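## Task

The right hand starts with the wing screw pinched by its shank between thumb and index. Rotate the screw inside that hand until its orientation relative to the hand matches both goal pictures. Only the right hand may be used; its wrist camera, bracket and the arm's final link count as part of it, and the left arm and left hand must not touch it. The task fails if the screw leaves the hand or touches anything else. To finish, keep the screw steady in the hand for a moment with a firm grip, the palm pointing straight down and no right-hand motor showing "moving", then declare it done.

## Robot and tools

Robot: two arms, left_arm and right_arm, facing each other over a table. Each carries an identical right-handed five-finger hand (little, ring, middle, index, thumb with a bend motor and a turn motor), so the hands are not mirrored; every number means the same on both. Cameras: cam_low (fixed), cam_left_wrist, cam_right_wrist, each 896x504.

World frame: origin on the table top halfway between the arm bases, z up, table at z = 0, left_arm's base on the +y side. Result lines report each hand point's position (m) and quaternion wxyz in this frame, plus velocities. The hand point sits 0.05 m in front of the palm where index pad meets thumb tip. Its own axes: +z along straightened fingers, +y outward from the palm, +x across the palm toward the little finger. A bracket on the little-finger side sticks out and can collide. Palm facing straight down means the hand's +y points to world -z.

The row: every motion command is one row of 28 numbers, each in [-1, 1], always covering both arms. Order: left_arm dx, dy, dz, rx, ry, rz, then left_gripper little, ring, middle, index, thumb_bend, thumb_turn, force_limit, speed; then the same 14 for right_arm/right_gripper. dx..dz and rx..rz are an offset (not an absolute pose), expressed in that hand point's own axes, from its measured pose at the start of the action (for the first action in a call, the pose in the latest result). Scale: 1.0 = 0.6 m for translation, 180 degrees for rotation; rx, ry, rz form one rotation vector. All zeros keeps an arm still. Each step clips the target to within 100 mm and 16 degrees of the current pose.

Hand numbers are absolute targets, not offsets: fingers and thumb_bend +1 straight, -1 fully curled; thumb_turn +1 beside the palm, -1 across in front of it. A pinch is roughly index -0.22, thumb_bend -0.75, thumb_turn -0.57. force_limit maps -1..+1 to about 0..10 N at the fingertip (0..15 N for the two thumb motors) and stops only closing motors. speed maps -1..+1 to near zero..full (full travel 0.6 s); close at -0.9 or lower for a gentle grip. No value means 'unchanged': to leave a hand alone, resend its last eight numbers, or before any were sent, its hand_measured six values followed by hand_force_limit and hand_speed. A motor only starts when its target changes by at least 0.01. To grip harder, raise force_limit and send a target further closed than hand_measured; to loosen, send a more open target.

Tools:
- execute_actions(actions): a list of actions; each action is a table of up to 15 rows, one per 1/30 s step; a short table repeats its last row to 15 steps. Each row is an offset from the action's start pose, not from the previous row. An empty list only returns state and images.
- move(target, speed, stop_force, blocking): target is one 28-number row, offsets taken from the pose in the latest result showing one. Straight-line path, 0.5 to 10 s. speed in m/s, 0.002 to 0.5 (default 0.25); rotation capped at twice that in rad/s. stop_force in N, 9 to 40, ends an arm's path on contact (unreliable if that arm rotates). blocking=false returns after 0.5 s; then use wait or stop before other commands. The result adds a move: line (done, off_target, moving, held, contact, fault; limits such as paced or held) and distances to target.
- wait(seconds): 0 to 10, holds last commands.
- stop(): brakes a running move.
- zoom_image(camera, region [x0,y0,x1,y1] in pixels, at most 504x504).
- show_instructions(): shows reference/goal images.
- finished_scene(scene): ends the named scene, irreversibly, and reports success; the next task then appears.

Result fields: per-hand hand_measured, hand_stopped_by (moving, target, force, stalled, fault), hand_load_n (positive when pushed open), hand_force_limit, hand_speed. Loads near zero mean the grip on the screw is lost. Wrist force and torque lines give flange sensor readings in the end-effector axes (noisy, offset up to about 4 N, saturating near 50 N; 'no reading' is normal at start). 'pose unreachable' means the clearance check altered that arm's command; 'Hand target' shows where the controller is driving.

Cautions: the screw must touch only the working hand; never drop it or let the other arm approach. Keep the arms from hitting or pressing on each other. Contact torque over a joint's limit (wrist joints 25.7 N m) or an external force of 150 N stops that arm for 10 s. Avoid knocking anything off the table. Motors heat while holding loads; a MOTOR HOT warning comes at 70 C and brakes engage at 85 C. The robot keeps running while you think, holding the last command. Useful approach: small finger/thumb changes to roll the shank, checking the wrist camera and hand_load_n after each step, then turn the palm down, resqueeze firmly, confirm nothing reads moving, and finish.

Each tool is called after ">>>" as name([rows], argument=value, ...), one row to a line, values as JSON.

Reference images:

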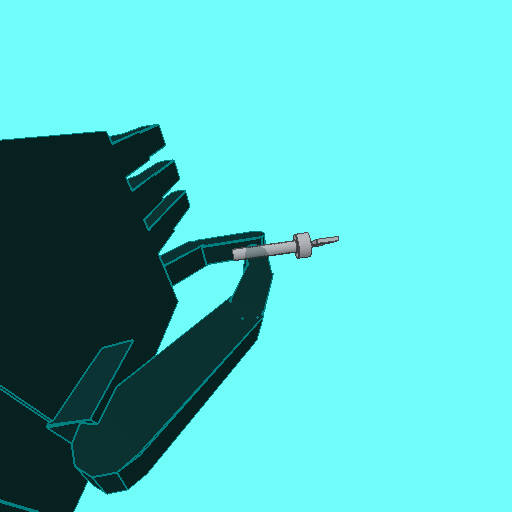

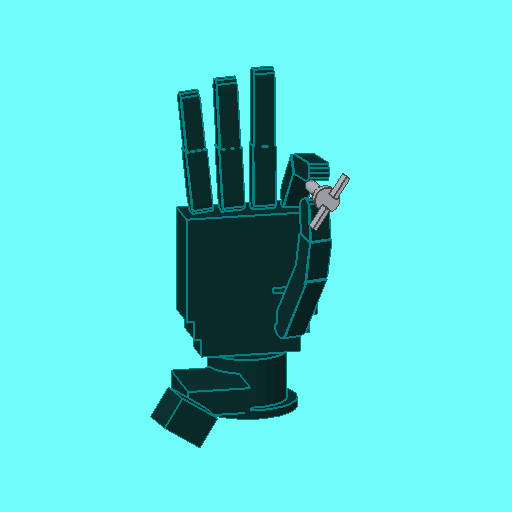

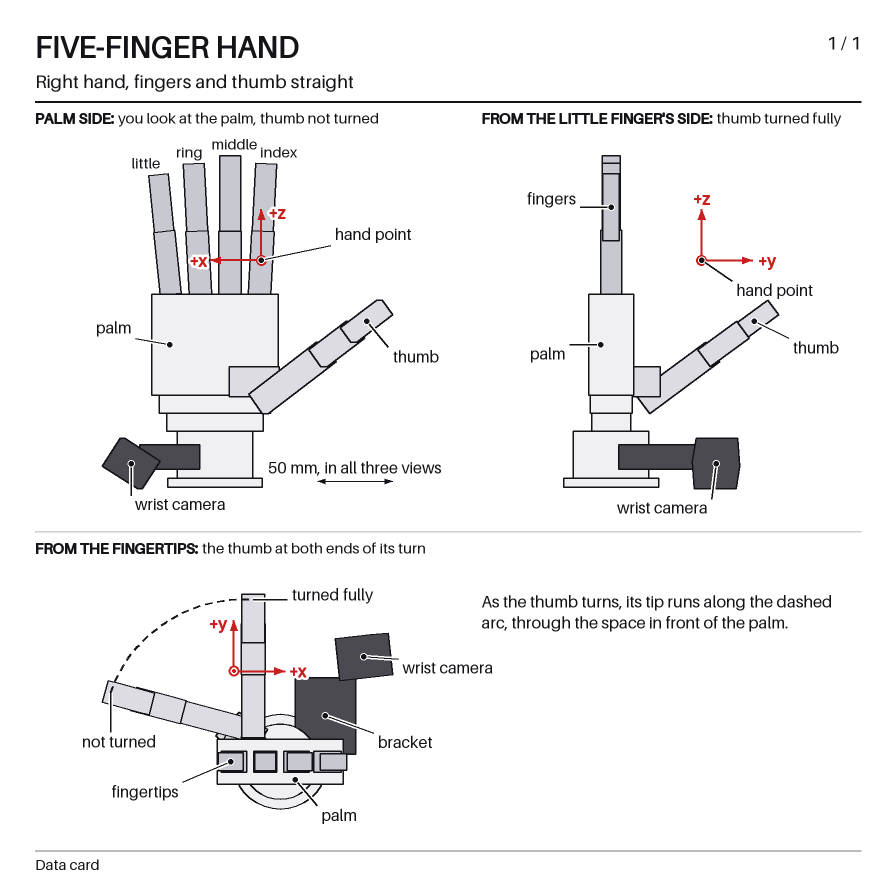

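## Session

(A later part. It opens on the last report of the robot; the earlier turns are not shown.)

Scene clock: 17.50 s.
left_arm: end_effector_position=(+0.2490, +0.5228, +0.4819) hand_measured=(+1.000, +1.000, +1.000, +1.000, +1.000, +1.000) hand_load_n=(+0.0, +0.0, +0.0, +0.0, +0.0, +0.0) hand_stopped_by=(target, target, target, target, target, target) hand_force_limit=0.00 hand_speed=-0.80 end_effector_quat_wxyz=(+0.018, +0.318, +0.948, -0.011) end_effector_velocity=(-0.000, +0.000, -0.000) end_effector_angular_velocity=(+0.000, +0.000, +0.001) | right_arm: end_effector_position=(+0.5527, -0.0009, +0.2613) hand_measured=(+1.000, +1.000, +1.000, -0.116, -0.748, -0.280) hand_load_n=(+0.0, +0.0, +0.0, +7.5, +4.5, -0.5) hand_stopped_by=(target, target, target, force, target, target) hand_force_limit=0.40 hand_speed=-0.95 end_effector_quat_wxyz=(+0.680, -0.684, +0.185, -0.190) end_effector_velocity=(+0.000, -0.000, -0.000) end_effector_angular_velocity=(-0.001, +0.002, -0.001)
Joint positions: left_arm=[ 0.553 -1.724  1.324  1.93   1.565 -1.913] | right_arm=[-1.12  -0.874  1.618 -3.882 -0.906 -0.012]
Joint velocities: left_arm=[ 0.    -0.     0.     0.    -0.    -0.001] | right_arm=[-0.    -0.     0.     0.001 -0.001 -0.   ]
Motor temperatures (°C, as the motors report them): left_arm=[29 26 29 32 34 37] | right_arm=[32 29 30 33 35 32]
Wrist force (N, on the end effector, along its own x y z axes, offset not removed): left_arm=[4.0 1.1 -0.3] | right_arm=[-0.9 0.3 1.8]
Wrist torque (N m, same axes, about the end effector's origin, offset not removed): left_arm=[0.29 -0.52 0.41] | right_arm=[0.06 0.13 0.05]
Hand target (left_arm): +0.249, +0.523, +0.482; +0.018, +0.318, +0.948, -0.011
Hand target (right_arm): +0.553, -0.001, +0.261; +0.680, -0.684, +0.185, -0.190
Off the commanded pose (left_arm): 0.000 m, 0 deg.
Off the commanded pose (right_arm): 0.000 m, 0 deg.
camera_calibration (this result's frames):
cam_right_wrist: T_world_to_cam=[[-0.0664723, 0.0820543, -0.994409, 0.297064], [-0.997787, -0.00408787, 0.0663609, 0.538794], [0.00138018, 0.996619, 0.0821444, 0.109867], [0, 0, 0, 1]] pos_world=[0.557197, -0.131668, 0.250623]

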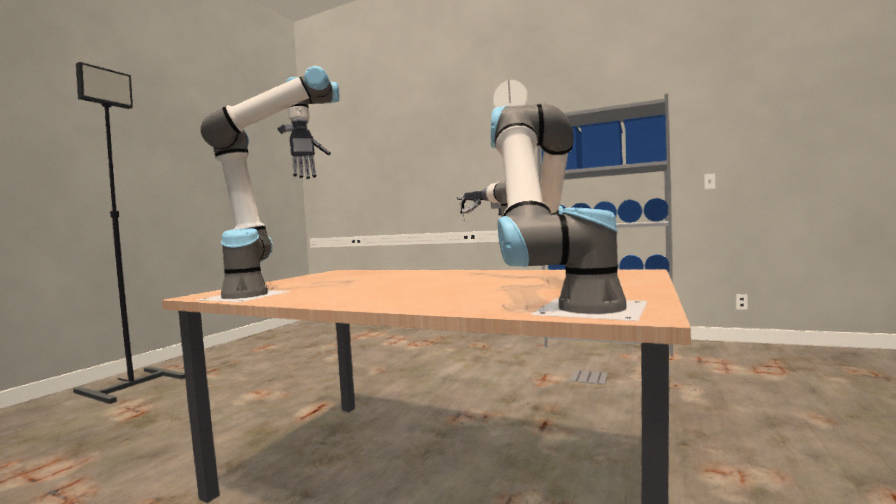

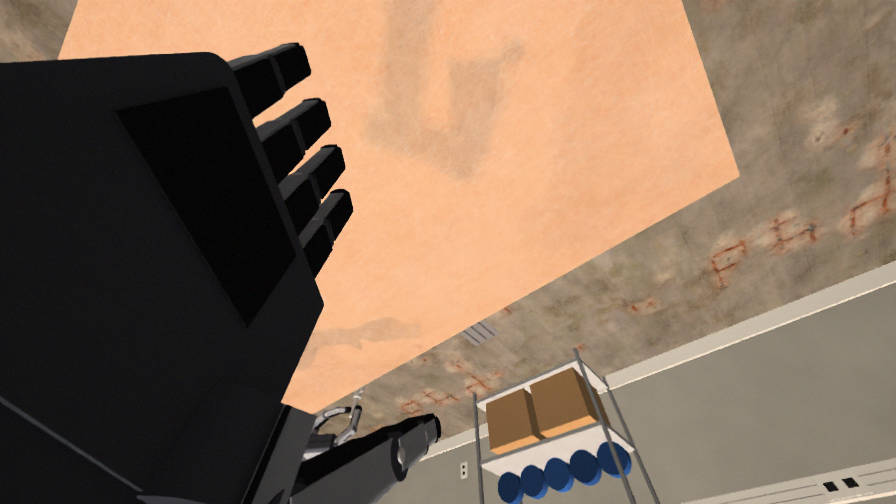

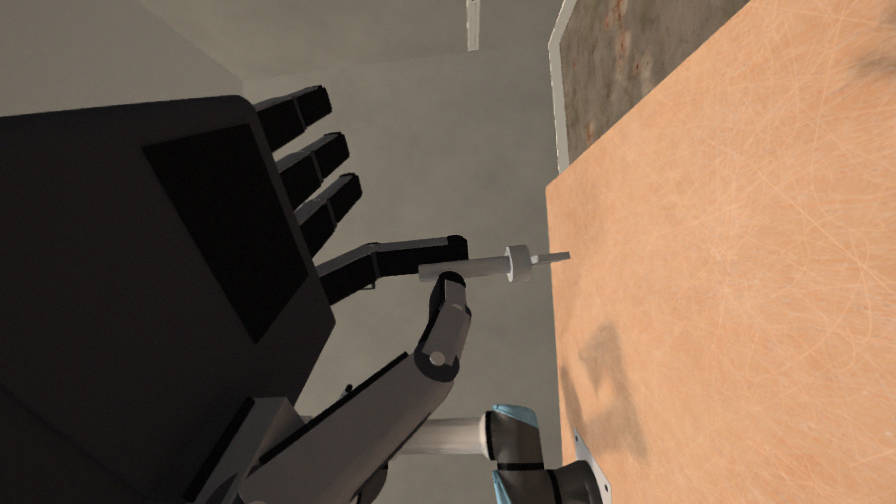

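>>> wait(seconds=1)

>>> finished_scene(scene=1)

Scene clock: 20.00 s.
left_arm: end_effector_position=(+0.2490, +0.5228, +0.4819) hand_measured=(+1.000, +1.000, +1.000, +1.000, +1.000, +1.000) hand_load_n=(+0.0, +0.0, +0.0, +0.0, +0.0, +0.0) hand_stopped_by=(target, target, target, target, target, target) hand_force_limit=0.00 hand_speed=-0.80 end_effector_quat_wxyz=(+0.018, +0.318, +0.948, -0.011) end_effector_velocity=(+0.000, -0.000, -0.000) end_effector_angular_velocity=(-0.000, -0.000, +0.001) | right_arm: end_effector_position=(+0.5527, -0.0009, +0.2613) hand_measured=(+1.000, +1.000, +1.000, -0.116, -0.748, -0.280) hand_load_n=(+0.0, +0.0, +0.0, +7.5, +4.5, -0.5) hand_stopped_by=(target, target, target, force, target, target) hand_force_limit=0.40 hand_speed=-0.95 end_effector_quat_wxyz=(+0.680, -0.684, +0.185, -0.190) end_effector_velocity=(+0.000, -0.000, -0.000) end_effector_angular_velocity=(-0.000, -0.000, -0.001)
Joint positions: left_arm=[ 0.553 -1.724  1.324  1.93   1.565 -1.913] | right_arm=[-1.12  -0.874  1.618 -3.882 -0.906 -0.012]
Joint velocities: left_arm=[-0.     0.     0.    -0.    -0.    -0.001] | right_arm=[-0.     0.     0.     0.    -0.001 -0.   ]
Motor temperatures (°C, as the motors report them): left_arm=[29 26 29 32 34 37] | right_arm=[32 29 30 33 35 32]
Wrist force (N, on the end effector, along its own x y z axes, offset not removed): left_arm=[2.7 2.0 1.5] | right_arm=[-2.9 1.3 2.4]
Wrist torque (N m, same axes, about the end effector's origin, offset not removed): left_arm=[0.24 -0.41 0.25] | right_arm=[0.19 0.48 -0.08]
Hand target (left_arm): +0.249, +0.523, +0.482; +0.018, +0.318, +0.948, -0.011
Hand target (right_arm): +0.553, -0.001, +0.261; +0.680, -0.684, +0.185, -0.190
Off the commanded pose (left_arm): 0.000 m, 0 deg.
Off the commanded pose (right_arm): 0.000 m, 0 deg.
wait: 1.00 s; at rest from the start
camera_calibration (this result's frames):
cam_left_wrist: T_world_to_cam=[[0.651805, 0.758197, -0.0169611, -0.552666], [0.610523, -0.511323, 0.604823, -0.179313], [0.449902, -0.404582, -0.796179, 0.617836], [0, 0, 0, 1]] pos_world=[0.19174, 0.577307, 0.590987]
cam_right_wrist: T_world_to_cam=[[-0.0664723, 0.0820542, -0.994409, 0.297064], [-0.997787, -0.00408761, 0.0663609, 0.538794], [0.00138044, 0.996619, 0.0821443, 0.109867], [0, 0, 0, 1]] pos_world=[0.557197, -0.131668, 0.250623]

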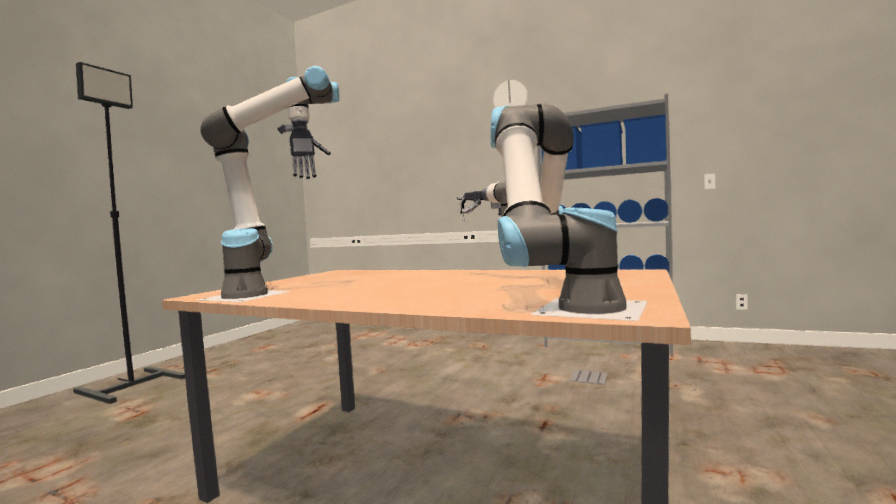

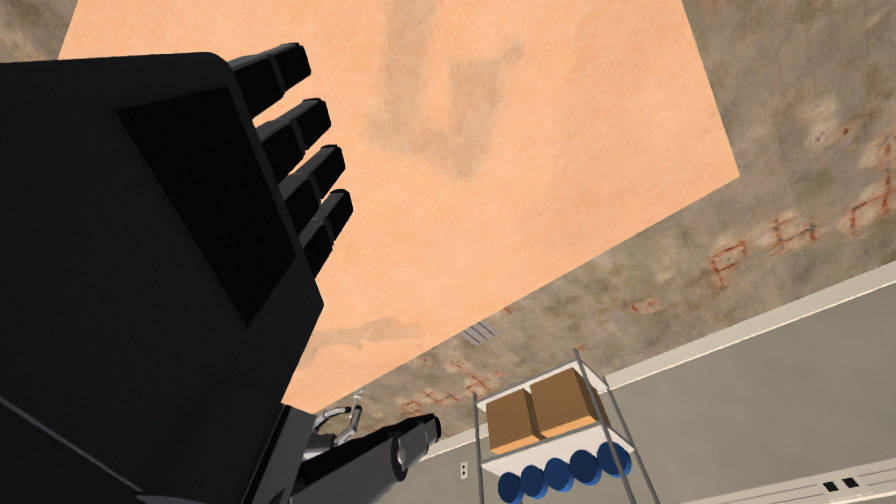

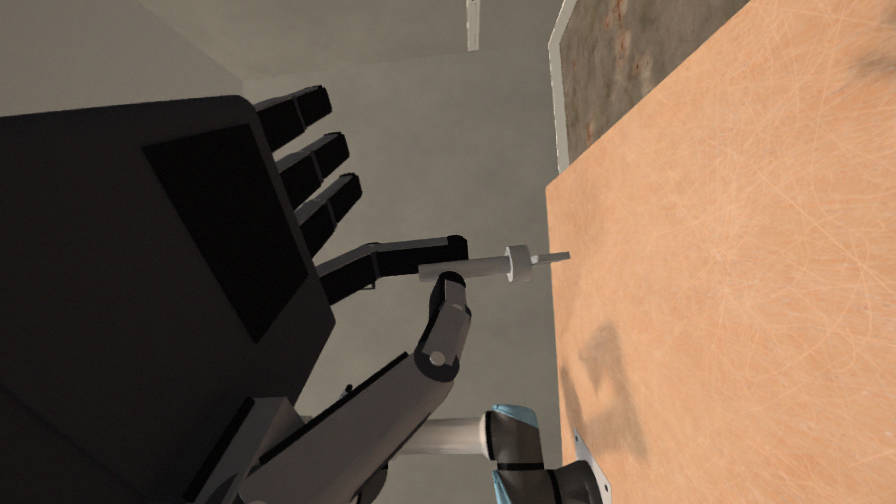

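The scene is finished: the task was done.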